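## Task

Bring the small cardboard box from the shelving at the far end of the aisle and set it on the desk. Every item that was upright on the floor must still be upright afterwards. The robot must not topple or be left leaning; either one means failure. The box has to rest on the desk by itself, not be held there by the robot.

## Robot and tools

ROBOT. A Hello Robot Stretch 3 with one arm. It has a two-wheel base (0.33 m long, 0.34 m wide), a lift running up a mast, and a telescoping arm that reaches out to the robot's right. The base cannot slide sideways, so the gripper moves forward or back only by driving. On-the-spot turns pivot about the point between the drive wheels, 0.05 m behind the front edge. With the arm in and the wrist folded, the swept circle has radius 0.28 m. An unfolded, level gripper pokes outside that circle. Loose objects may occasionally get nudged by something external.

FRAMES. Base frame: origin on the floor between the wheels, x forward, y left, z up. hand_pose is in this frame, located where the closed fingertips meet. With all wrist joints at 0, the hand frame's x points up, y back along the arm toward the mast, and z toward the rear. The odometry frame is where the base stood when the scene began.

execute_actions. Arguments: "actions", a list holding one action or nothing (empty just reports state and images), and "cameras", a list drawn from head_camera, nav_camera, wrist_camera, all. Omitted, null or ["all"] means every camera; [] means none. An action may hold "base", "joints", or both, plus optional "contact_limits". Its motions start at once and may finish at different moments.
- base: exactly one key. translate_m is a relative drive in metres from the base's last reported position, -1 to 1, positive forward. rotate_rad is a relative turn in radians, -3.2 to 3.2, positive left (counter-clockwise seen from above).
- joints: absolute targets, each named separately (no shared list). lift_m 0 to 1.1 m (arm height); arm_m 0 to 0.52 m (extension); wrist_yaw_rad -1.345 to 4.42 (0 along the arm, positive swings toward the front, 3.0 folds over the base); wrist_pitch_rad -1.57 to 0.451 (0 level, negative tips fingertips down); wrist_roll_rad -2.911 to 2.911 (0 fingers side by side, level); gripper_m -0.089 to 0.179 (larger is wider; real tip gap is about 0.007 less when nearly shut, 0.025 less when fully open, zero below 0.007); head_pan_rad -3.953 to 1.73 (0 forward, positive left, -1.57 along the arm); head_tilt_rad -1.53 to 0.419 (0 level, negative down). Done tolerances: ±0.004 for lift, arm and gripper, ±0.02 for yaw, roll, pan, tilt, ±0.05 for pitch.
- contact_limits: only arm_m, a motor_effort percentage 1 to 100 at which the arm motion halts (contact_stop); drawing in it acts at the negative value. Lower is softer, but too low halts immediately. It also caps holding force until the next action.
A joint or base left out may still strive for its previous target without any status showing it. Bad keys or out-of-range numbers reject the call entirely. If a result reports a stop, the remaining execute_actions, wait and finished_scene calls in that same reply are skipped. Single actions cannot exceed 15 s.

wait: seconds, 0 to 10; commands nothing new and returns state and images.
zoom_image: camera (one of the three) and region [x0, y0, x1, y1] in pixels of that camera's latest full image, origin at top-left, at most 504 by 504.
finished_scene: scene, the current scene's number. Irreversible; the result tells whether the goal was met and gives the next task. Replying with no tool call ends everything.

RESULTS. The pictures line lists cameras in image order. lidar_m: 12 distances in metres from the base origin, 30-degree sectors, 1st straight ahead, counting counter-clockwise (4th left, 7th behind, 10th right); "-" is nothing seen. It scans a plane 0.17 m up, range 0.15 to 12 m, sees table legs not tops, misses glass and thin legs; the mast and a low lift can block sectors 5, 6, 9, 10. A tilted base may show floor as a wall. wrist_depth_mm (45 to 1000) and head_depth_mm (280 to 4000, image sideways) are 7x7 grids of median depth from top-left. base_odometry counts wheel turns, so slip looks like travel; heading -3.142 to 3.142, positive left. turned_by_wheels and turned_by_imu give turning since the last result. base_tilt in degrees, forward and right positive, with a fixed bias up to about 4. base_status/joint_status: done, off_target (still pushing), contact_stop, time_out, torque_fault (old target dropped). on_its_own covers uncommanded joints; "held at" is the held target, not the position. motor_effort is percent of maximum, positive toward higher values, bracket shows the peak; readings carry fixed bias and noise. Positive wheel effort pushes forward. Effort outside rest range suggests a load or contact.

BEHAVIOUR. Arm and lift halt and go slack when they push hard into something; a slack lift can sag under load or be raised by closing fingertips on a surface. Base, wrist and head keep pushing with no stop. A wrist servo overloaded for several seconds goes limp for 10 s. Fast base speed (0.30 m/s, 1.9 rad/s) needs lift_m below 0.30, arm_m below 0.03 and wrist_yaw_rad above 2.54; otherwise 0.10 m/s and 0.63 rad/s. During each reply the robot keeps holding its last command.

GRIPPER. Grip by commanding a value below the object's width (lower squeezes harder; over-squeezing triggers a stall guard and can let things slip). Release by opening at least 0.02 beyond the contact value. Neither the reading nor done proves a grasp. Re-squeeze with a different value.

SAFETY. Fold or unfold the wrist only with lift_m 0.32 to 0.95, wrist_pitch_rad -0.4 and roll near 0; once folded the lift may go down to 0.25. With yaw below -0.4 keep pitch at -0.5 or lower. Pushing the arm into something rigid with the gripper higher than about 0.45 m can tip the robot, more so with raised limits or a repeated push. Do not drive while holding or pressing against a fixed object; snagging furniture, especially reversing, can tip it. If tilted, reverse the last move in small steps, free the gripper, and lower lift_m to about 0.2. Avoid drops, slams, hard hits and toppling floor items; quick, efficient motion is preferred.

Each tool is called as name(argument=value, ...) on one line, values as JSON.

## Session

execute_actions(actions=[{"joints":{"head_tilt_rad":-0.5}}])

Scene clock: 0.87 s.
base_odometry: x=+0.000 y=+0.000 heading=+0.000 (m, m, rad; odometry frame)
turned_by_wheels: +0.000 (rad since the last result)
turned_by_imu: +0.000 (rad since the last result)
base_tilt: forward=+1.4 right=-0.5 (deg)
lidar_m: 0.71 2.47 2.02 1.42 1.87 1.47 1.25 1.28 1.47 1.01 1.01 0.69
head_depth_mm: 2452 2709 3010 2488 1252 1019 1036 / 2395 2643 2930 2530 1937 1081 1134 / 2325 2544 2817 2543 1955 1583 1333 / 2284 2465 2723 2553 1958 1585 1330 / 2206 2406 2646 2588 1973 1598 1341 / 2156 2321 2551 2603 1977 1597 1345 / 2091 2255 2478 2585 1996 1611 1357
base_status: not commanded
joint_positions: lift_m=+0.449 arm_m=+0.003 wrist_yaw_rad=+3.040 wrist_pitch_rad=-0.541 wrist_roll_rad=+0.013 gripper_m=+0.037 head_pan_rad=-0.011 head_tilt_rad=-0.493
joint_status: all done
motor_effort: left_wheel=-1(1) right_wheel=+1(0) lift_m=+19(20) arm_m=+0(0) wrist_yaw_rad=+0(0) wrist_pitch_rad=+3(3) wrist_roll_rad=+0(0) gripper_m=+0(1) head_pan_rad=+0(0) head_tilt_rad=-4(36) (%)
hand_pose: x=-0.0003 y=+0.0582 z=+0.4354 quat_wxyz=(+0.225, +0.694, +0.153, +0.667) (m; base frame)
wrist_depth_mm: - - - - - - - / - - - - - - - / - - - - - - - / 902 863 875 905 878 911 835 / 739 746 739 761 754 711 705 / 648 638 633 623 - 625 615 / 575 566 - - 550 549 548
pictures: head_camera (sideways: a quarter turn clockwise sets it upright), nav_camera (sideways: a quarter turn counterclockwise sets it upright), wrist_camera
Images, in order (width x height): head_camera 896x504, nav_camera 672x504, wrist_camera 644x364.

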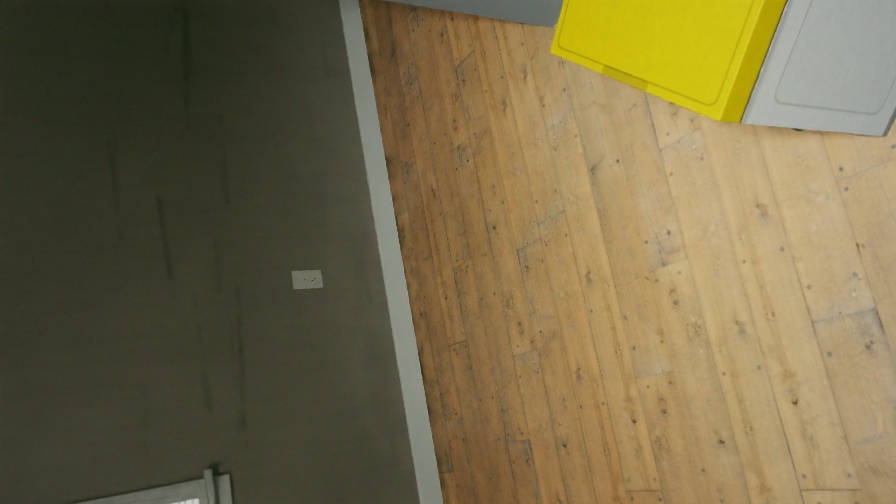

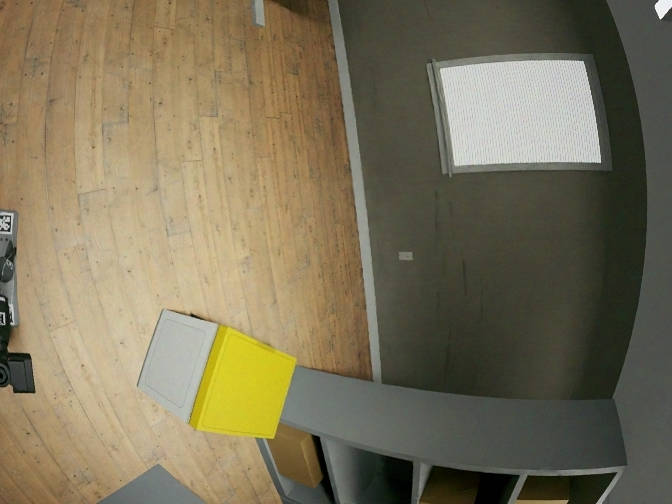

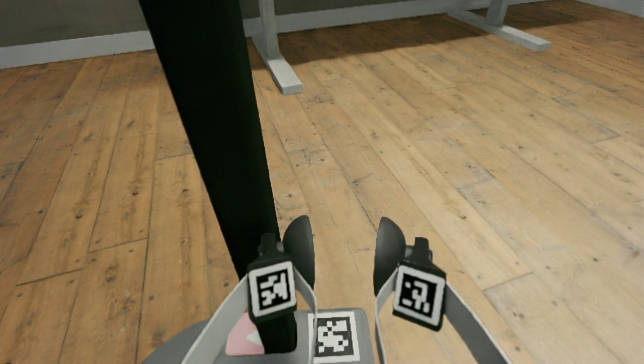

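execute_actions(actions=[{"joints":{"head_pan_rad":-0.9,"head_tilt_rad":-0.4}}])

execute_actions(actions=[{"joints":{"head_pan_rad":-2.2}}])

execute_actions(actions=[{"joints":{"head_pan_rad":1.5}}])

Scene clock: 2.13 s.
base_odometry: x=+0.000 y=+0.000 heading=+0.000 (m, m, rad; odometry frame)
turned_by_wheels: +0.000 (rad since the last result)
turned_by_imu: +0.000 (rad since the last result)
base_tilt: forward=+1.5 right=-0.5 (deg)
lidar_m: 0.71 2.46 2.01 1.42 1.88 1.46 1.25 1.28 1.48 1.01 1.01 0.69
head_depth_mm: 841 899 968 1046 1146 1253 1352 / 868 933 1010 1094 1195 1323 1391 / 2604 2790 3022 2821 2089 1655 1404 / 2220 2800 2573 2534 2197 1715 1417 / 1856 1791 2212 2115 2036 1716 1019 / 1932 1575 2270 1892 1785 1128 976 / 1793 1607 1358 1452 1584 1134 944
base_status: not commanded
joint_positions: lift_m=+0.449 arm_m=+0.003 wrist_yaw_rad=+3.040 wrist_pitch_rad=-0.541 wrist_roll_rad=+0.013 gripper_m=+0.037 head_pan_rad=-0.893 head_tilt_rad=-0.409
joint_status: all done
motor_effort: left_wheel=-1(1) right_wheel=+0(0) lift_m=+20(18) arm_m=+0(0) wrist_yaw_rad=+0(1) wrist_pitch_rad=+3(3) wrist_roll_rad=+0(0) gripper_m=+0(0) head_pan_rad=-3(40) head_tilt_rad=+4(18) (%)
hand_pose: x=-0.0003 y=+0.0582 z=+0.4354 quat_wxyz=(+0.225, +0.694, +0.153, +0.667) (m; base frame)
wrist_depth_mm: - - - - - - - / - - - - - - - / - - - - - - - / 881 886 904 833 867 862 851 / 753 752 744 730 744 735 713 / 643 646 637 623 - 633 620 / 564 561 - - 555 545 551
pictures: head_camera (sideways: a quarter turn clockwise sets it upright), nav_camera (sideways: a quarter turn counterclockwise sets it upright), wrist_camera
Images, in order (width x height): head_camera 896x504, nav_camera 672x504, wrist_camera 644x364.

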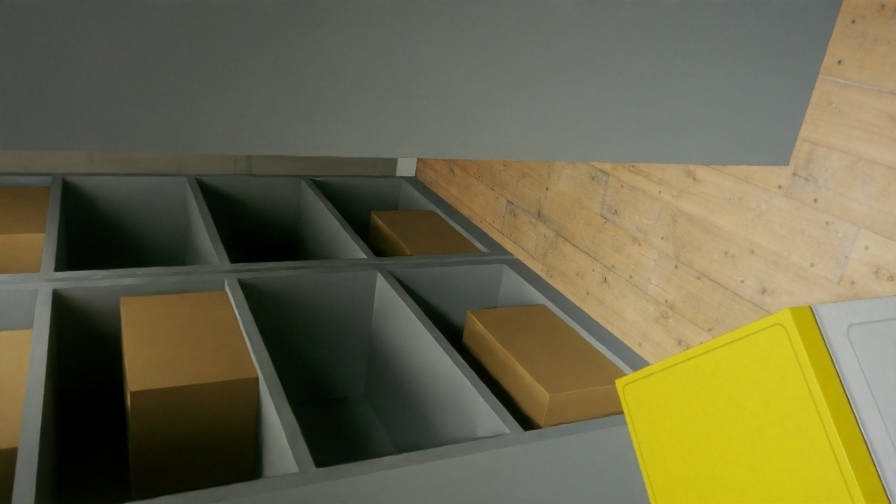

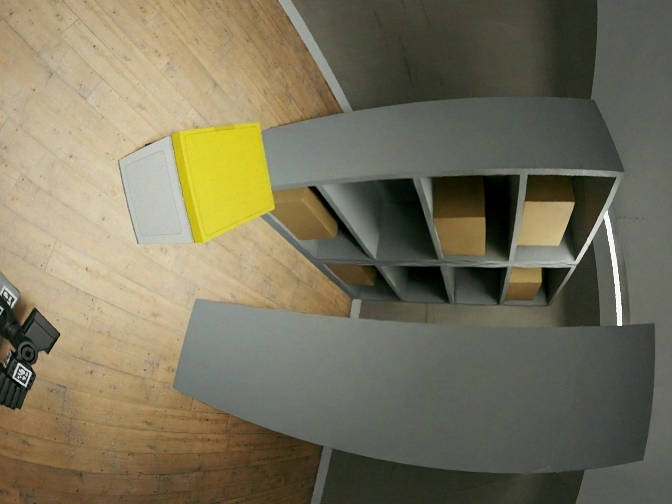

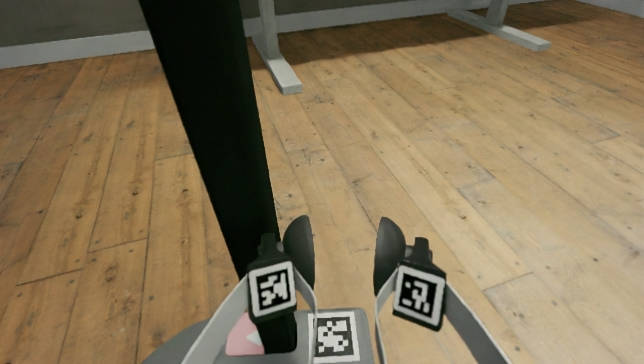

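Scene clock: 3.33 s.
base_odometry: x=+0.000 y=+0.000 heading=+0.000 (m, m, rad; odometry frame)
turned_by_wheels: +0.000 (rad since the last result)
turned_by_imu: +0.000 (rad since the last result)
base_tilt: forward=+1.4 right=-0.5 (deg)
lidar_m: 0.71 2.47 2.02 1.42 1.87 1.47 1.25 1.28 1.47 1.01 1.01 0.69
head_depth_mm: 1164 1244 1334 1434 1559 1630 1388 / 1242 1330 1433 1555 1691 1686 1392 / 1331 1429 1543 1686 1847 1701 1401 / 1419 1545 1681 1846 2000 1713 1408 / 1532 1674 1834 2029 2117 1718 1415 / 1665 1832 2019 2295 2196 1734 1425 / 1821 2010 2255 2573 2228 1741 1430
base_status: not commanded
joint_positions: lift_m=+0.449 arm_m=+0.003 wrist_yaw_rad=+3.040 wrist_pitch_rad=-0.541 wrist_roll_rad=+0.013 gripper_m=+0.037 head_pan_rad=-2.193 head_tilt_rad=-0.409
joint_status: all done
motor_effort: left_wheel=-1(1) right_wheel=+0(0) lift_m=+19(20) arm_m=+0(0) wrist_yaw_rad=+1(0) wrist_pitch_rad=+3(3) wrist_roll_rad=+0(0) gripper_m=-1(0) head_pan_rad=-3(40) head_tilt_rad=+5(5) (%)
hand_pose: x=-0.0003 y=+0.0582 z=+0.4354 quat_wxyz=(+0.225, +0.694, +0.153, +0.667) (m; base frame)
wrist_depth_mm: - - - - - - - / - - - - - - - / - - - - - - - / 894 892 895 857 892 853 839 / 756 745 751 739 739 718 713 / 635 646 655 626 - 645 621 / 572 572 - - 543 552 548
pictures: head_camera (sideways: a quarter turn clockwise sets it upright), nav_camera (sideways: a quarter turn counterclockwise sets it upright), wrist_camera
Images, in order (width x height): head_camera 896x504, nav_camera 672x504, wrist_camera 644x364.

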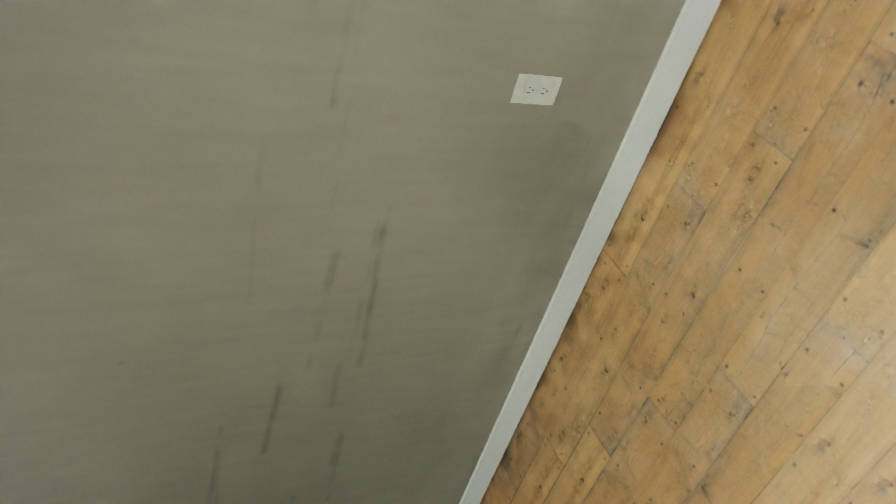

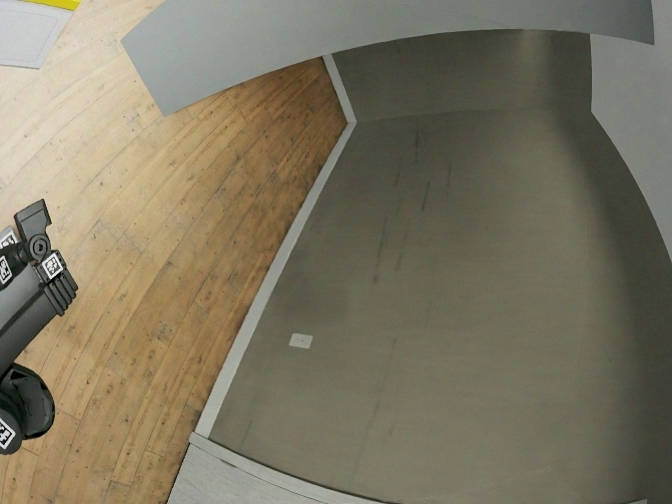

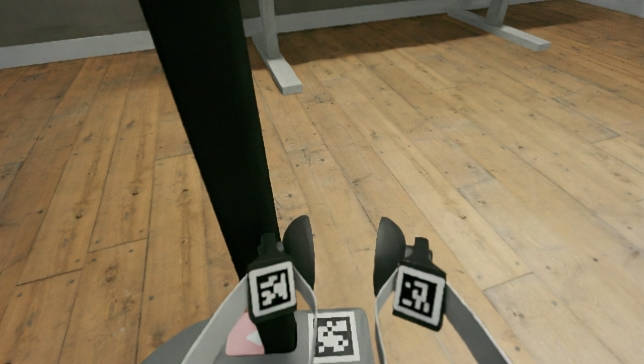

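Scene clock: 5.50 s.
base_odometry: x=+0.000 y=+0.000 heading=+0.000 (m, m, rad; odometry frame)
turned_by_wheels: +0.000 (rad since the last result)
turned_by_imu: +0.001 (rad since the last result)
base_tilt: forward=+1.4 right=-0.6 (deg)
lidar_m: 0.71 2.47 2.02 1.42 1.87 1.47 1.25 1.28 1.47 1.01 1.01 0.69
head_depth_mm: 1952 2057 1613 2522 2141 1686 1393 / 1870 2010 1629 2414 2131 1690 1396 / 1808 1930 1497 2298 2175 1718 1403 / 1745 1879 1514 2211 2182 1710 1410 / 1685 1812 1398 2135 2177 1723 1408 / 1639 1758 1302 1974 2115 1726 1427 / 1593 1703 1778 1968 2083 1739 1426
base_status: not commanded
joint_positions: lift_m=+0.449 arm_m=+0.003 wrist_yaw_rad=+3.040 wrist_pitch_rad=-0.541 wrist_roll_rad=+0.013 gripper_m=+0.037 head_pan_rad=+1.493 head_tilt_rad=-0.408
joint_status: all done
motor_effort: left_wheel=-1(1) right_wheel=+0(0) lift_m=+19(19) arm_m=+0(0) wrist_yaw_rad=+1(0) wrist_pitch_rad=+3(3) wrist_roll_rad=+0(0) gripper_m=-1(0) head_pan_rad=+3(41) head_tilt_rad=+4(5) (%)
hand_pose: x=-0.0003 y=+0.0582 z=+0.4354 quat_wxyz=(+0.225, +0.694, +0.153, +0.667) (m; base frame)
wrist_depth_mm: - - - - - - - / - - - - - - - / - - - - - - - / 859 880 893 880 878 865 878 / 757 763 751 748 749 726 729 / 638 639 650 635 - 618 631 / 576 565 - - 542 545 538
pictures: head_camera (sideways: a quarter turn clockwise sets it upright), nav_camera (sideways: a quarter turn counterclockwise sets it upright), wrist_camera
Images, in order (width x height): head_camera 896x504, nav_camera 672x504, wrist_camera 644x364.

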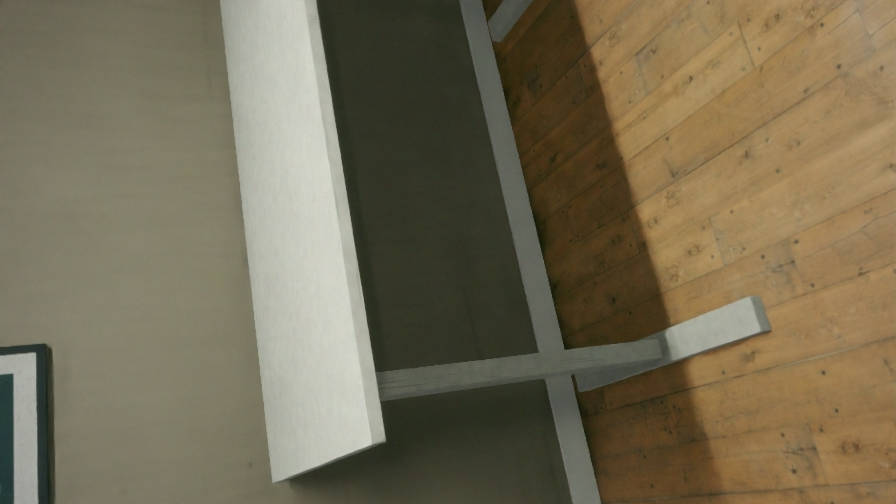

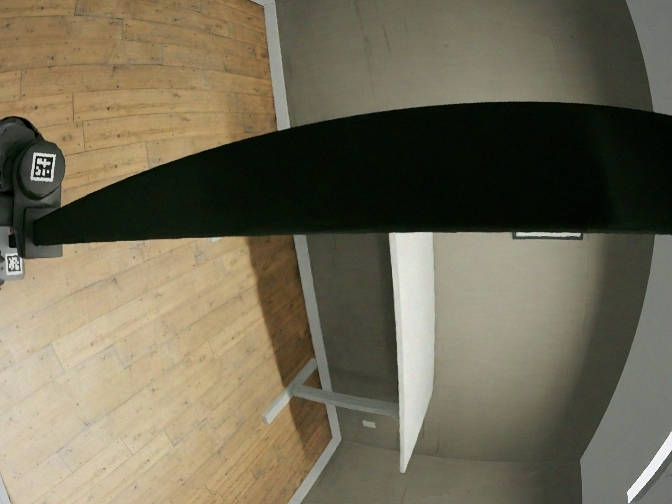

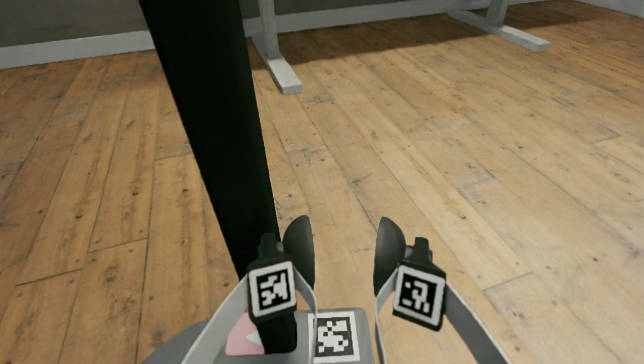

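execute_actions(actions=[{"base":{"rotate_rad":-1.0},"joints":{"head_pan_rad":0,"head_tilt_rad":-0.8}}], cameras=["head_camera","nav_camera"])

Scene clock: 8.67 s.
base_odometry: x=+0.000 y=+0.000 heading=-1.000 (m, m, rad; odometry frame)
turned_by_wheels: -1.000 (rad since the last result)
turned_by_imu: -1.004 (rad since the last result)
base_tilt: forward=+1.4 right=-0.5 (deg)
lidar_m: 1.01 0.69 2.46 2.47 2.13 1.42 1.88 1.44 1.25 1.28 1.51 1.01
head_depth_mm: 879 999 1156 1370 1486 1304 1164 / 902 1028 1194 1426 1495 1301 1164 / 928 1060 1235 1490 1496 1309 1163 / 2707 2430 1983 1672 1501 1311 1168 / 2350 2397 2103 1750 1508 1322 1173 / 1903 2142 2000 1684 1159 1296 1173 / 1914 1735 1738 1150 1063 1259 1181
base_status: done
joint_positions: lift_m=+0.449 arm_m=+0.003 wrist_yaw_rad=+3.040 wrist_pitch_rad=-0.541 wrist_roll_rad=+0.013 gripper_m=+0.037 head_pan_rad=+0.007 head_tilt_rad=-0.790
joint_status: all done
motor_effort: left_wheel=+2(7) right_wheel=-2(3) lift_m=+20(19) arm_m=-1(0) wrist_yaw_rad=+0(0) wrist_pitch_rad=+3(3) wrist_roll_rad=+0(0) gripper_m=+0(0) head_pan_rad=-3(40) head_tilt_rad=-7(36) (%)
hand_pose: x=-0.0003 y=+0.0582 z=+0.4354 quat_wxyz=(+0.225, +0.694, +0.153, +0.667) (m; base frame)
wrist_depth_mm: - - - - - - - / - - - - - - 611 / - - - - - - 619 / 914 866 880 891 863 871 649 / 758 752 747 745 742 710 674 / 647 647 643 636 - 627 615 / 569 557 - - 537 543 552
pictures: head_camera (sideways: a quarter turn clockwise sets it upright), nav_camera (sideways: a quarter turn counterclockwise sets it upright)
Images, in order (width x height): head_camera 896x504, nav_camera 672x504.

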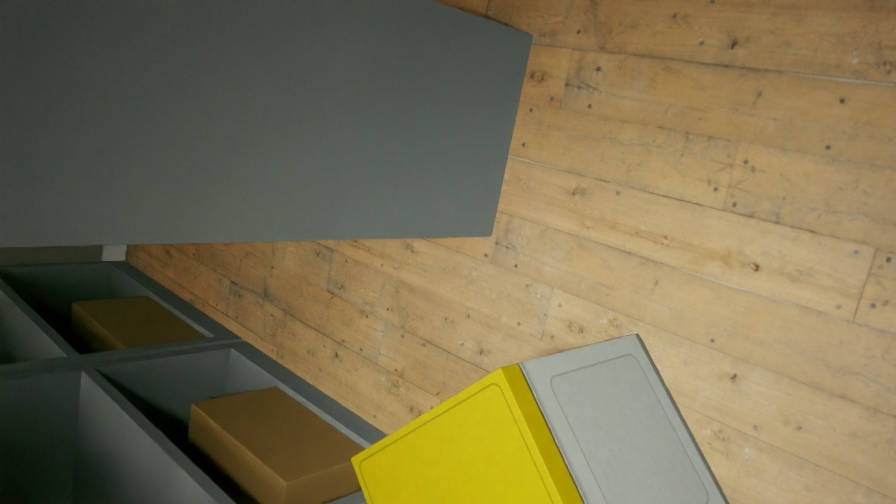

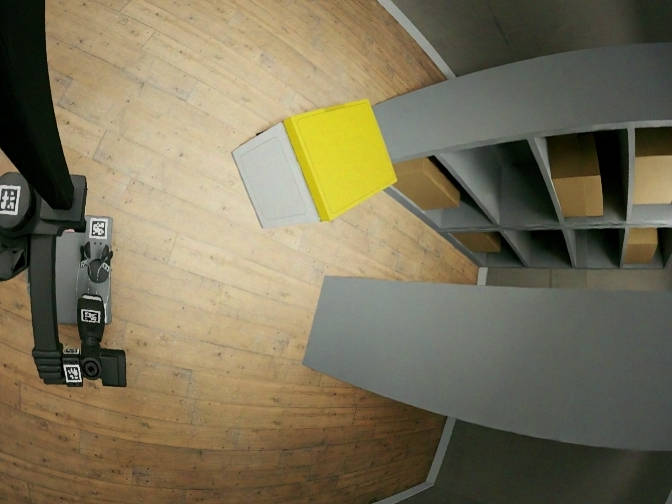

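execute_actions(actions=[{"base":{"rotate_rad":-0.41},"joints":{"lift_m":0.28}}], cameras=[])

execute_actions(actions=[{"base":{"translate_m":0.68}}], cameras=[])

execute_actions(actions=[{"base":{"rotate_rad":1.57},"joints":{"head_tilt_rad":-1.1}}], cameras=["head_camera","nav_camera"])

Scene clock: 11.90 s.
base_odometry: x=+0.000 y=+0.000 heading=-1.410 (m, m, rad; odometry frame)
turned_by_wheels: -0.410 (rad since the last result)
turned_by_imu: -0.411 (rad since the last result)
base_tilt: forward=+1.4 right=-0.5 (deg)
lidar_m: 1.01 0.70 0.69 2.47 2.50 2.02 1.43 1.90 1.36 1.25 1.29 1.62
head_depth_mm: 2786 2569 2058 1724 1484 1304 1162 / 2794 2580 2075 1733 1489 1307 1164 / 2761 2586 2086 1749 1495 1311 1164 / 933 1074 1257 1516 1501 1312 1167 / 908 1040 1215 1454 1495 1316 1172 / 897 1023 1191 1421 1511 1329 1177 / 885 1007 1175 1694 1518 1308 1179
base_status: done
joint_positions: lift_m=+0.280 arm_m=+0.003 wrist_yaw_rad=+3.040 wrist_pitch_rad=-0.542 wrist_roll_rad=+0.013 gripper_m=+0.037 head_pan_rad=+0.007 head_tilt_rad=-0.790
joint_status: all done
motor_effort: left_wheel=+3(7) right_wheel=-2(5) lift_m=+15(15) arm_m=+0(0) wrist_yaw_rad=+0(1) wrist_pitch_rad=+3(4) wrist_roll_rad=+0(0) gripper_m=+0(0) head_pan_rad=-3(3) head_tilt_rad=-5(5) (%)
hand_pose: x=-0.0003 y=+0.0581 z=+0.2661 quat_wxyz=(+0.225, +0.694, +0.153, +0.666) (m; base frame)
wrist_depth_mm: - - - - - 616 546 / - - 962 954 901 665 574 / 763 773 - 752 731 702 658 / 634 620 626 612 604 599 594 / 522 533 - 553 519 505 508 / 469 - - - - 431 434 / - - - - 384 393 379
pictures: none
No camera images: the call's "cameras" was empty. Leave "cameras" out to get every camera's image.

Scene clock: 15.87 s.
base_odometry: x=+0.109 y=-0.671 heading=-1.410 (m, m, rad; odometry frame)
turned_by_wheels: +0.000 (rad since the last result)
turned_by_imu: +0.003 (rad since the last result)
base_tilt: forward=+1.4 right=-0.4 (deg)
lidar_m: 0.34 0.34 0.43 0.47 0.47 2.60 2.10 1.92 1.29 1.19 1.21 1.52
head_depth_mm: 2142 2391 2056 1728 1482 1298 1159 / 2103 2379 2081 1733 1489 1314 1167 / 2006 334 1916 1659 1433 1288 1150 / 287 316 369 443 558 748 1117 / 285 311 363 435 544 722 1083 / - 307 357 427 530 701 1032 / - 303 351 418 518 679 983
base_status: done
joint_positions: lift_m=+0.280 arm_m=+0.003 wrist_yaw_rad=+3.040 wrist_pitch_rad=-0.542 wrist_roll_rad=+0.013 gripper_m=+0.037 head_pan_rad=+0.007 head_tilt_rad=-0.791
joint_status: not commanded
motor_effort: left_wheel=+2(14) right_wheel=-1(5) lift_m=+15(15) arm_m=+0(0) wrist_yaw_rad=+0(1) wrist_pitch_rad=+4(3) wrist_roll_rad=+0(1) gripper_m=+0(0) head_pan_rad=-3(3) head_tilt_rad=-5(7) (%)
hand_pose: x=-0.0003 y=+0.0580 z=+0.2661 quat_wxyz=(+0.225, +0.694, +0.153, +0.666) (m; base frame)
wrist_depth_mm: - 627 518 643 - - 344 / - 889 553 709 943 847 353 / 763 736 - 702 748 517 365 / 611 599 625 601 603 514 365 / 527 532 - 546 532 493 385 / 468 - - - - 442 382 / - - - - 373 382 369
pictures: none
No camera images: the call's "cameras" was empty. Leave "cameras" out to get every camera's image.

Scene clock: 18.17 s.
base_odometry: x=+0.109 y=-0.671 heading=+0.160 (m, m, rad; odometry frame)
turned_by_wheels: +1.570 (rad since the last result)
turned_by_imu: +1.573 (rad since the last result)
base_tilt: forward=+1.4 right=-0.5 (deg)
lidar_m: 0.47 0.47 2.58 2.10 1.90 1.28 1.19 1.21 1.53 0.34 0.34 0.43
head_depth_mm: 1146 1427 1547 1408 1048 1131 1112 / 1139 1530 1538 1411 1306 1209 - / 1810 1623 1410 1405 1303 1205 - / 1909 1105 1029 1343 1309 1212 - / 1906 1104 1001 1062 1315 1211 - / 1917 1109 1007 1241 1309 1221 1147 / 1926 1728 1036 1417 1316 1216 1139
base_status: done
joint_positions: lift_m=+0.280 arm_m=+0.003 wrist_yaw_rad=+3.040 wrist_pitch_rad=-0.542 wrist_roll_rad=+0.013 gripper_m=+0.037 head_pan_rad=+0.007 head_tilt_rad=-1.087
joint_status: all done
motor_effort: left_wheel=-4(12) right_wheel=+2(8) lift_m=+15(16) arm_m=-1(0) wrist_yaw_rad=+0(0) wrist_pitch_rad=+4(3) wrist_roll_rad=+0(0) gripper_m=-1(1) head_pan_rad=-3(3) head_tilt_rad=-8(32) (%)
hand_pose: x=-0.0003 y=+0.0580 z=+0.2661 quat_wxyz=(+0.225, +0.694, +0.153, +0.666) (m; base frame)
wrist_depth_mm: - - - - - - - / - 985 989 968 946 940 909 / 780 750 - 769 738 738 732 / 639 608 624 594 603 591 586 / 525 529 - 549 528 501 504 / 468 - - - - 444 439 / - - - - 380 385 384
pictures: head_camera (sideways: a quarter turn clockwise sets it upright), nav_camera (sideways: a quarter turn counterclockwise sets it upright)
Images, in order (width x height): head_camera 896x504, nav_camera 672x504.

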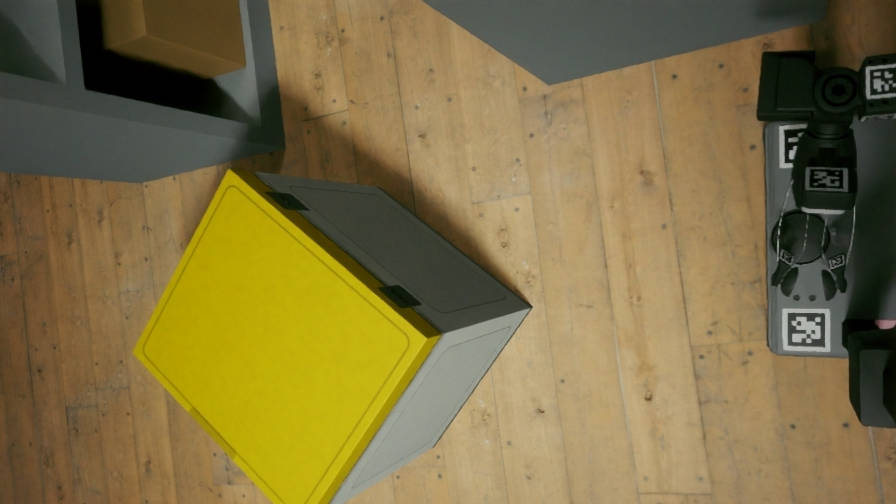

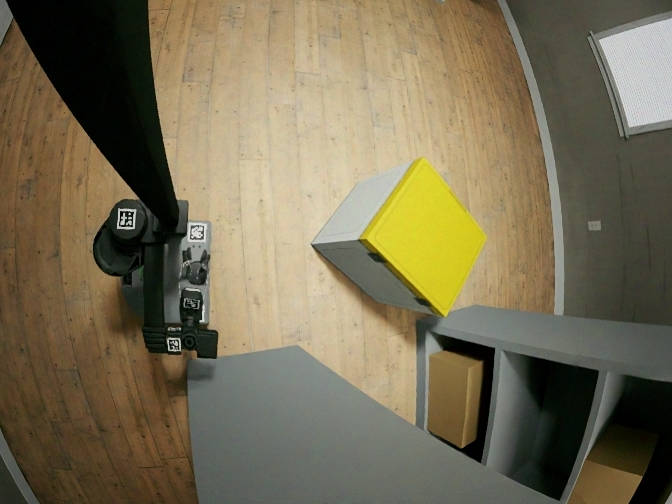

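execute_actions(actions=[{"base":{"translate_m":0.75},"joints":{"head_pan_rad":-1.3,"head_tilt_rad":-0.5}}], cameras=["head_camera","nav_camera"])

Scene clock: 22.70 s.
base_odometry: x=+0.850 y=-0.552 heading=+0.160 (m, m, rad; odometry frame)
turned_by_wheels: +0.000 (rad since the last result)
turned_by_imu: +0.005 (rad since the last result)
base_tilt: forward=+1.5 right=-0.5 (deg)
lidar_m: 0.18 0.15 2.84 2.31 2.21 2.08 1.94 0.45 0.59 1.19 0.50 0.35
head_depth_mm: 1794 1961 2141 2299 1907 1556 1304 / 1824 1996 2186 2346 1911 1547 1311 / 1842 2021 2218 2373 1922 1562 1319 / 1794 1705 1861 1662 1591 1527 1326 / 954 905 930 1319 1138 1066 1101 / 725 665 707 681 1142 929 797 / 714 624 692 599 1042 932 783
base_status: done
joint_positions: lift_m=+0.280 arm_m=+0.003 wrist_yaw_rad=+3.041 wrist_pitch_rad=-0.543 wrist_roll_rad=+0.013 gripper_m=+0.037 head_pan_rad=-1.293 head_tilt_rad=-0.506
joint_status: all done
motor_effort: left_wheel=+2(65) right_wheel=+1(9) lift_m=+15(16) arm_m=-1(0) wrist_yaw_rad=+0(1) wrist_pitch_rad=+4(4) wrist_roll_rad=+0(0) gripper_m=+0(0) head_pan_rad=-4(40) head_tilt_rad=+3(35) (%)
hand_pose: x=-0.0004 y=+0.0579 z=+0.2659 quat_wxyz=(+0.225, +0.694, +0.154, +0.666) (m; base frame)
wrist_depth_mm: - - - - - 138 124 / - - 977 970 892 151 134 / 768 770 - 763 673 166 146 / 616 607 606 604 222 183 159 / 529 536 - 553 237 203 175 / 460 - - - - 234 195 / - - - - 337 260 219
pictures: head_camera (sideways: a quarter turn clockwise sets it upright), nav_camera (sideways: a quarter turn counterclockwise sets it upright)
Images, in order (width x height): head_camera 896x504, nav_camera 672x504.

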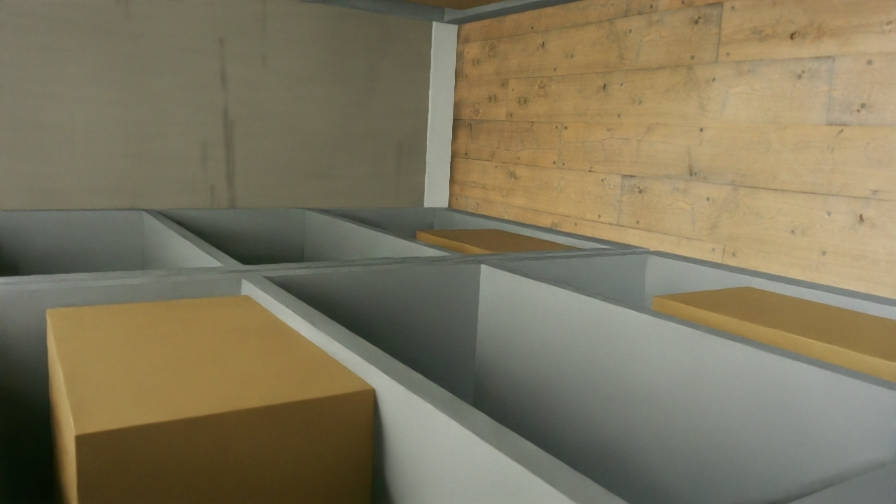

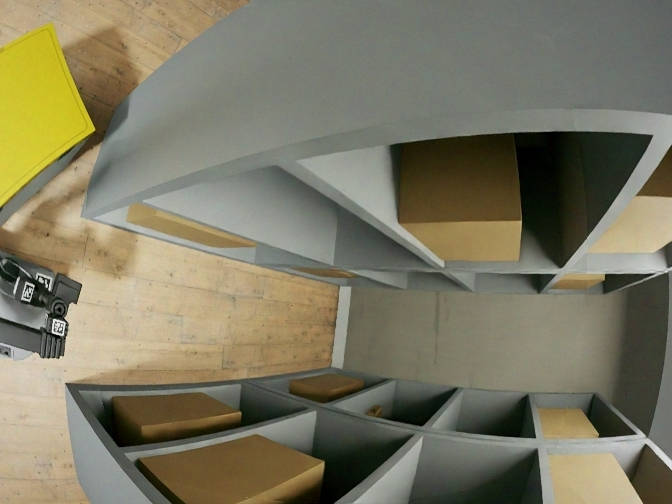

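execute_actions(actions=[{"base":{"translate_m":-0.06}}], cameras=[])

execute_actions(actions=[{"base":{"rotate_rad":-1.575},"joints":{"head_pan_rad":0,"head_tilt_rad":-0.7}}], cameras=["head_camera","nav_camera"])

Scene clock: 24.73 s.
base_odometry: x=+0.790 y=-0.561 heading=+0.160 (m, m, rad; odometry frame)
turned_by_wheels: +0.000 (rad since the last result)
turned_by_imu: +0.000 (rad since the last result)
base_tilt: forward=+1.5 right=-0.5 (deg)
lidar_m: 0.22 0.16 0.16 2.33 2.18 2.02 1.88 0.42 0.40 0.92 0.53 0.39
head_depth_mm: 1805 1957 2130 2209 1837 1539 1303 / 1827 2011 2195 2364 1910 1566 1313 / 1848 2032 2237 2401 1920 1566 1315 / 1838 2005 2154 2054 1824 1569 1318 / 1028 1090 1226 1341 1263 1324 1270 / 903 825 841 1349 1145 955 976 / 714 655 711 689 1145 934 786
base_status: done
joint_positions: lift_m=+0.280 arm_m=+0.003 wrist_yaw_rad=+3.041 wrist_pitch_rad=-0.543 wrist_roll_rad=+0.013 gripper_m=+0.037 head_pan_rad=-1.293 head_tilt_rad=-0.506
joint_status: not commanded
motor_effort: left_wheel=-2(11) right_wheel=+1(5) lift_m=+15(15) arm_m=-1(1) wrist_yaw_rad=+0(0) wrist_pitch_rad=+4(4) wrist_roll_rad=+0(0) gripper_m=+0(0) head_pan_rad=-3(3) head_tilt_rad=+3(3) (%)
hand_pose: x=-0.0004 y=+0.0579 z=+0.2659 quat_wxyz=(+0.225, +0.694, +0.154, +0.666) (m; base frame)
wrist_depth_mm: - - - - - - 148 / 998 - 984 974 903 849 160 / 757 750 - 745 731 240 173 / 622 626 608 613 594 223 189 / 531 536 - 548 535 245 209 / 468 - - - - 277 233 / - - - - 375 306 260
pictures: none
No camera images: the call's "cameras" was empty. Leave "cameras" out to get every camera's image.

Scene clock: 26.93 s.
base_odometry: x=+0.790 y=-0.561 heading=-1.415 (m, m, rad; odometry frame)
turned_by_wheels: -1.575 (rad since the last result)
turned_by_imu: -1.573 (rad since the last result)
base_tilt: forward=+1.4 right=-0.5 (deg)
lidar_m: 0.89 0.54 0.39 0.18 0.18 0.32 2.33 2.19 2.03 1.88 0.42 0.41
head_depth_mm: 995 783 890 847 885 1015 1115 / 999 1161 1299 1183 1257 1294 1182 / 1830 1772 1603 1776 1593 1376 1205 / 1921 2150 2342 1945 1614 1385 1200 / 1899 2138 2353 1939 1622 1380 1211 / 1883 2109 2303 1953 1631 1391 1213 / 1830 1956 1628 1495 1495 1230 1125
base_status: done
joint_positions: lift_m=+0.280 arm_m=+0.003 wrist_yaw_rad=+3.041 wrist_pitch_rad=-0.544 wrist_roll_rad=+0.013 gripper_m=+0.037 head_pan_rad=-0.007 head_tilt_rad=-0.694
joint_status: all done
motor_effort: left_wheel=+2(54) right_wheel=-2(5) lift_m=+16(16) arm_m=-1(1) wrist_yaw_rad=+0(1) wrist_pitch_rad=+4(4) wrist_roll_rad=+0(0) gripper_m=+0(0) head_pan_rad=+3(41) head_tilt_rad=-4(27) (%)
hand_pose: x=-0.0004 y=+0.0578 z=+0.2657 quat_wxyz=(+0.225, +0.694, +0.154, +0.666) (m; base frame)
wrist_depth_mm: 231 219 198 324 612 384 441 / 264 246 222 359 632 436 469 / 311 282 - 397 672 499 520 / 371 336 311 443 588 526 555 / 482 404 - 500 519 489 496 / 470 - - - - 437 434 / - - - - 376 379 384
pictures: head_camera (sideways: a quarter turn clockwise sets it upright), nav_camera (sideways: a quarter turn counterclockwise sets it upright)
Images, in order (width x height): head_camera 896x504, nav_camera 672x504.

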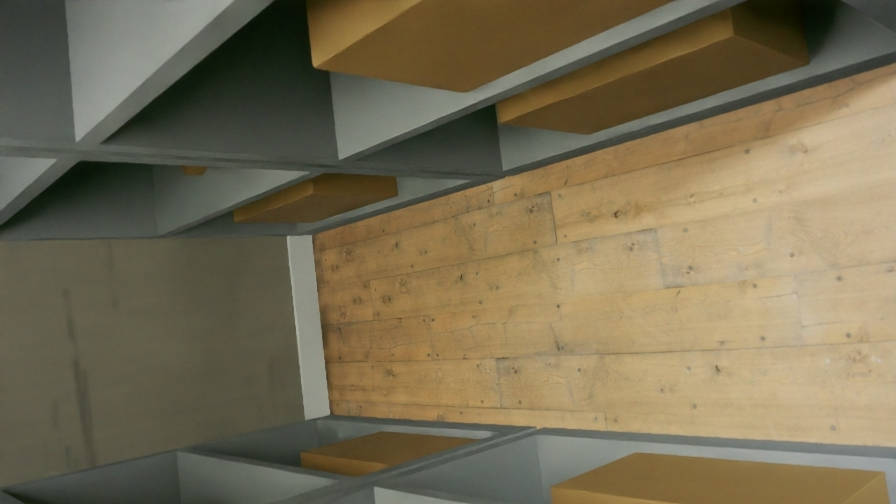

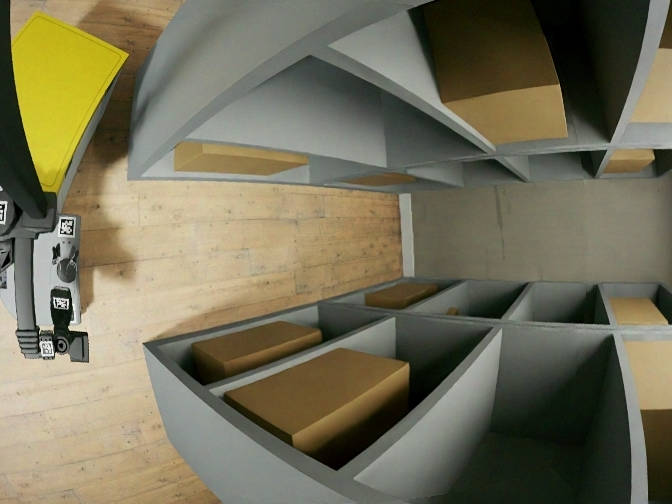

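execute_actions(actions=[{"base":{"rotate_rad":0.1}}], cameras=[])

execute_actions(actions=[{"base":{"translate_m":0.6}}], cameras=["head_camera","nav_camera"])

Scene clock: 28.20 s.
base_odometry: x=+0.790 y=-0.561 heading=-1.315 (m, m, rad; odometry frame)
turned_by_wheels: +0.100 (rad since the last result)
turned_by_imu: +0.100 (rad since the last result)
base_tilt: forward=+1.5 right=-0.5 (deg)
lidar_m: 1.17 0.54 0.39 0.18 0.20 0.39 2.19 2.71 1.96 1.88 0.41 0.55
head_depth_mm: 991 1134 1274 1110 1129 1120 1122 / 1846 1764 1436 1591 1547 1349 1197 / 1922 2146 2287 1927 1608 1377 1203 / 1914 2154 2341 1940 1608 1379 1207 / 1906 2146 2335 1946 1617 1383 1214 / 1863 2011 1728 1589 1568 1338 1194 / 1230 1148 1266 1179 1027 1061 1084
base_status: done
joint_positions: lift_m=+0.280 arm_m=+0.003 wrist_yaw_rad=+3.041 wrist_pitch_rad=-0.544 wrist_roll_rad=+0.013 gripper_m=+0.037 head_pan_rad=-0.007 head_tilt_rad=-0.694
joint_status: not commanded
motor_effort: left_wheel=-4(11) right_wheel=+2(6) lift_m=+16(16) arm_m=+0(1) wrist_yaw_rad=+0(0) wrist_pitch_rad=+4(4) wrist_roll_rad=+0(0) gripper_m=+0(0) head_pan_rad=+3(3) head_tilt_rad=-4(4) (%)
hand_pose: x=-0.0004 y=+0.0578 z=+0.2657 quat_wxyz=(+0.225, +0.694, +0.154, +0.666) (m; base frame)
wrist_depth_mm: 265 245 208 239 636 433 345 / 307 278 230 266 716 439 445 / 369 319 - 294 689 450 497 / 600 387 343 333 610 505 495 / 516 479 - 369 523 509 488 / 465 - - - - 436 426 / - - - - 380 387 378
pictures: none
No camera images: the call's "cameras" was empty. Leave "cameras" out to get every camera's image.

Scene clock: 31.90 s.
base_odometry: x=+0.942 y=-1.142 heading=-1.315 (m, m, rad; odometry frame)
turned_by_wheels: +0.000 (rad since the last result)
turned_by_imu: +0.003 (rad since the last result)
base_tilt: forward=+1.4 right=-0.4 (deg)
lidar_m: 1.17 0.61 0.34 0.33 0.34 0.43 2.79 0.43 0.33 0.32 0.33 0.61
head_depth_mm: 1062 1480 1342 1115 1000 1098 1142 / 1328 1479 1556 1531 1493 1341 1204 / 1358 1524 1748 1894 1600 1372 1201 / 1347 1521 1730 1892 1610 1377 1205 / 1340 1519 1733 1885 1613 1385 1209 / 1344 1504 1662 1812 1512 1335 1192 / 1244 1448 1432 1178 1136 1047 1137
base_status: done
joint_positions: lift_m=+0.280 arm_m=+0.003 wrist_yaw_rad=+3.041 wrist_pitch_rad=-0.544 wrist_roll_rad=+0.013 gripper_m=+0.037 head_pan_rad=-0.007 head_tilt_rad=-0.694
joint_status: not commanded
motor_effort: left_wheel=-4(11) right_wheel=+2(7) lift_m=+16(16) arm_m=-1(1) wrist_yaw_rad=+0(1) wrist_pitch_rad=+4(4) wrist_roll_rad=+0(0) gripper_m=+0(0) head_pan_rad=+3(3) head_tilt_rad=-4(4) (%)
hand_pose: x=-0.0004 y=+0.0578 z=+0.2657 quat_wxyz=(+0.225, +0.694, +0.154, +0.666) (m; base frame)
wrist_depth_mm: 387 521 335 346 346 357 582 / 379 532 380 385 388 404 615 / 398 569 - 436 441 472 545 / 580 479 482 490 493 504 510 / 524 502 - 511 520 510 503 / 464 - - - - 435 430 / - - - - 378 383 382
pictures: head_camera (sideways: a quarter turn clockwise sets it upright), nav_camera (sideways: a quarter turn counterclockwise sets it upright)
Images, in order (width x height): head_camera 896x504, nav_camera 672x504.

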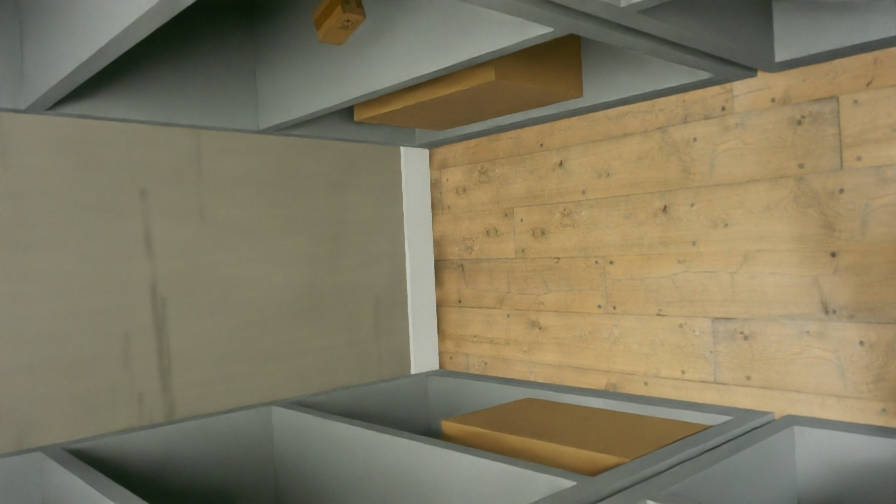

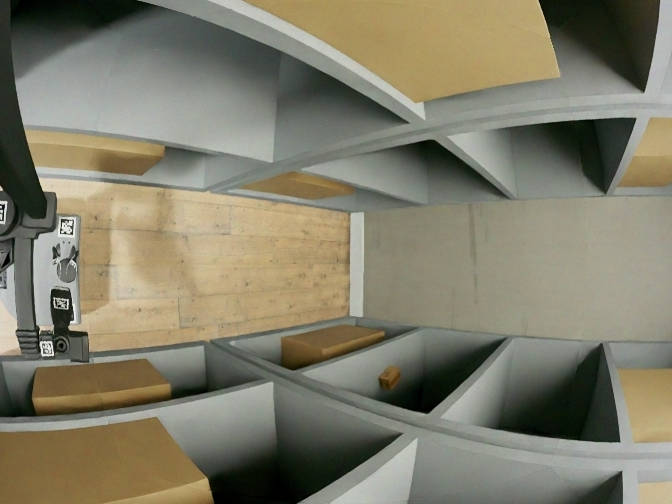

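execute_actions(actions=[{"joints":{"lift_m":0.7,"wrist_pitch_rad":-0.4}}], cameras=[])

execute_actions(actions=[{"base":{"translate_m":0.8},"joints":{"wrist_yaw_rad":1.6,"head_pan_rad":-1.3,"head_tilt_rad":-0.8}}])

Scene clock: 37.30 s.
base_odometry: x=+0.942 y=-1.142 heading=-1.315 (m, m, rad; odometry frame)
turned_by_wheels: +0.000 (rad since the last result)
turned_by_imu: +0.001 (rad since the last result)
base_tilt: forward=+1.5 right=-0.5 (deg)
lidar_m: 1.17 0.61 0.34 0.33 0.34 0.43 2.78 0.43 0.33 0.32 0.33 0.61
head_depth_mm: 1065 1484 1342 1115 997 1092 1144 / 1331 1479 1556 1526 1507 1344 1201 / 1357 1525 1743 1919 1605 1373 1199 / 1345 1522 1743 1892 1605 1380 1206 / 1342 1514 1734 1883 1613 1380 1209 / 1338 1511 1662 1818 1513 1332 1194 / 1250 1451 1434 1183 1135 1050 1140
base_status: not commanded
joint_positions: lift_m=+0.700 arm_m=+0.003 wrist_yaw_rad=+3.041 wrist_pitch_rad=-0.421 wrist_roll_rad=+0.013 gripper_m=+0.037 head_pan_rad=-0.007 head_tilt_rad=-0.694
joint_status: all done
motor_effort: left_wheel=-4(4) right_wheel=+2(2) lift_m=+24(27) arm_m=-1(1) wrist_yaw_rad=+0(0) wrist_pitch_rad=+6(6) wrist_roll_rad=+0(0) gripper_m=-1(0) head_pan_rad=+3(2) head_tilt_rad=-4(4) (%)
hand_pose: x=+0.0013 y=+0.0749 z=+0.7117 quat_wxyz=(+0.183, +0.702, +0.112, +0.679) (m; base frame)
wrist_depth_mm: 387 495 741 729 761 750 582 / 381 518 792 810 832 812 611 / 382 561 - 716 668 676 604 / 423 510 - 529 525 515 526 / 594 465 462 464 486 858 566 / 633 586 879 610 - 863 643 / 673 769 741 686 728 787 736
pictures: none
No camera images: the call's "cameras" was empty. Leave "cameras" out to get every camera's image.

Scene clock: 46.77 s.
base_odometry: x=+1.145 y=-1.916 heading=-1.315 (m, m, rad; odometry frame)
turned_by_wheels: +0.000 (rad since the last result)
turned_by_imu: +0.004 (rad since the last result)
base_tilt: forward=+1.5 right=-0.5 (deg)
lidar_m: 0.71 0.73 0.35 0.34 0.35 0.63 1.18 0.60 0.34 0.49 0.33 0.43
head_depth_mm: 633 578 468 393 847 771 - / 648 581 470 395 867 782 - / 664 587 472 404 870 765 1134 / 680 589 475 413 875 779 - / 689 593 477 419 860 799 1121 / 702 597 480 431 840 815 1154 / 719 602 482 441 885 962 1178
base_status: done
joint_positions: lift_m=+0.700 arm_m=+0.003 wrist_yaw_rad=+1.602 wrist_pitch_rad=-0.421 wrist_roll_rad=+0.013 gripper_m=+0.037 head_pan_rad=-1.293 head_tilt_rad=-0.790
joint_status: all done
motor_effort: left_wheel=-5(6) right_wheel=+2(4) lift_m=+24(24) arm_m=-1(1) wrist_yaw_rad=-1(1) wrist_pitch_rad=+6(6) wrist_roll_rad=+0(0) gripper_m=-1(0) head_pan_rad=-3(41) head_tilt_rad=-6(17) (%)
hand_pose: x=+0.2026 y=-0.1411 z=+0.7117 quat_wxyz=(+0.585, +0.602, -0.379, +0.390) (m; base frame)
wrist_depth_mm: 570 606 585 580 557 518 505 / 632 656 643 656 616 562 550 / 661 703 717 715 654 618 593 / 569 787 804 790 714 520 516 / 858 885 944 883 761 414 411 / 926 928 977 - - 353 324 / 793 823 880 895 778 311 302
pictures: head_camera (sideways: a quarter turn clockwise sets it upright), nav_camera (sideways: a quarter turn counterclockwise sets it upright), wrist_camera
Images, in order (width x height): head_camera 896x504, nav_camera 672x504, wrist_camera 644x364.

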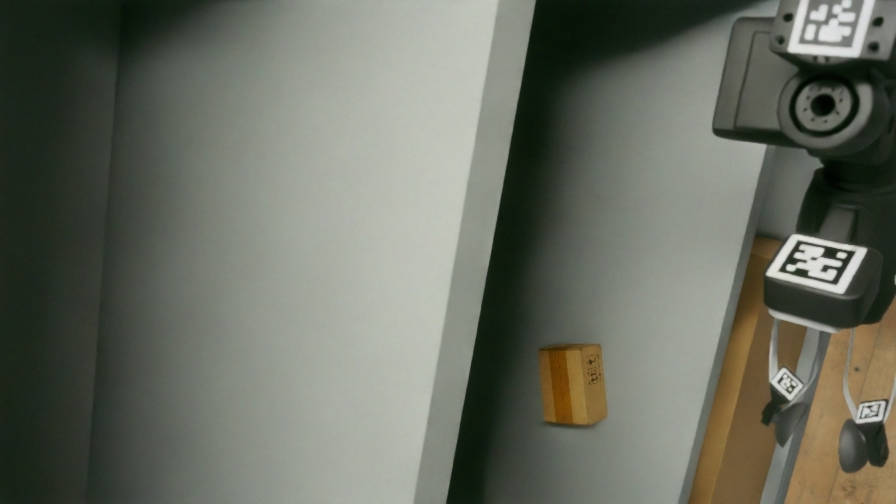

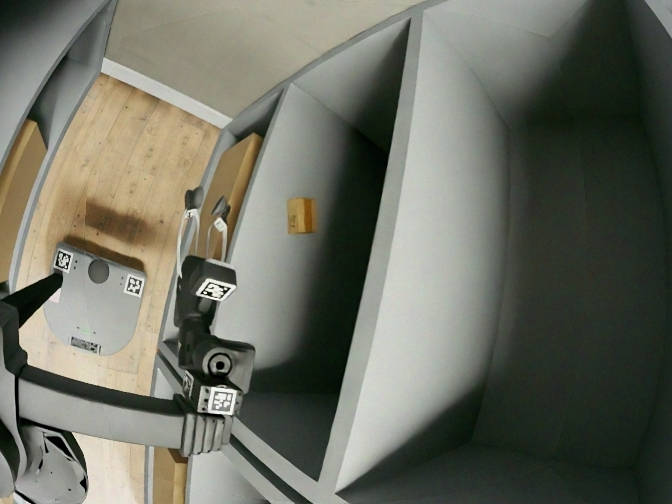

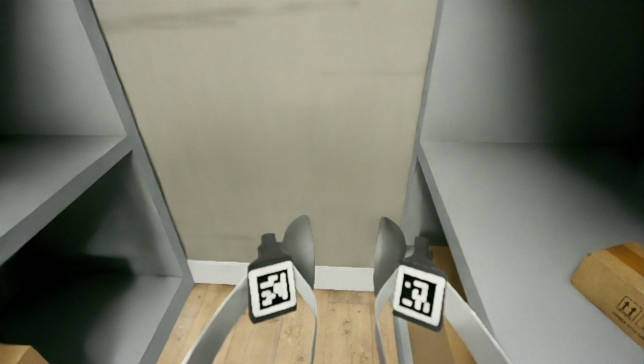

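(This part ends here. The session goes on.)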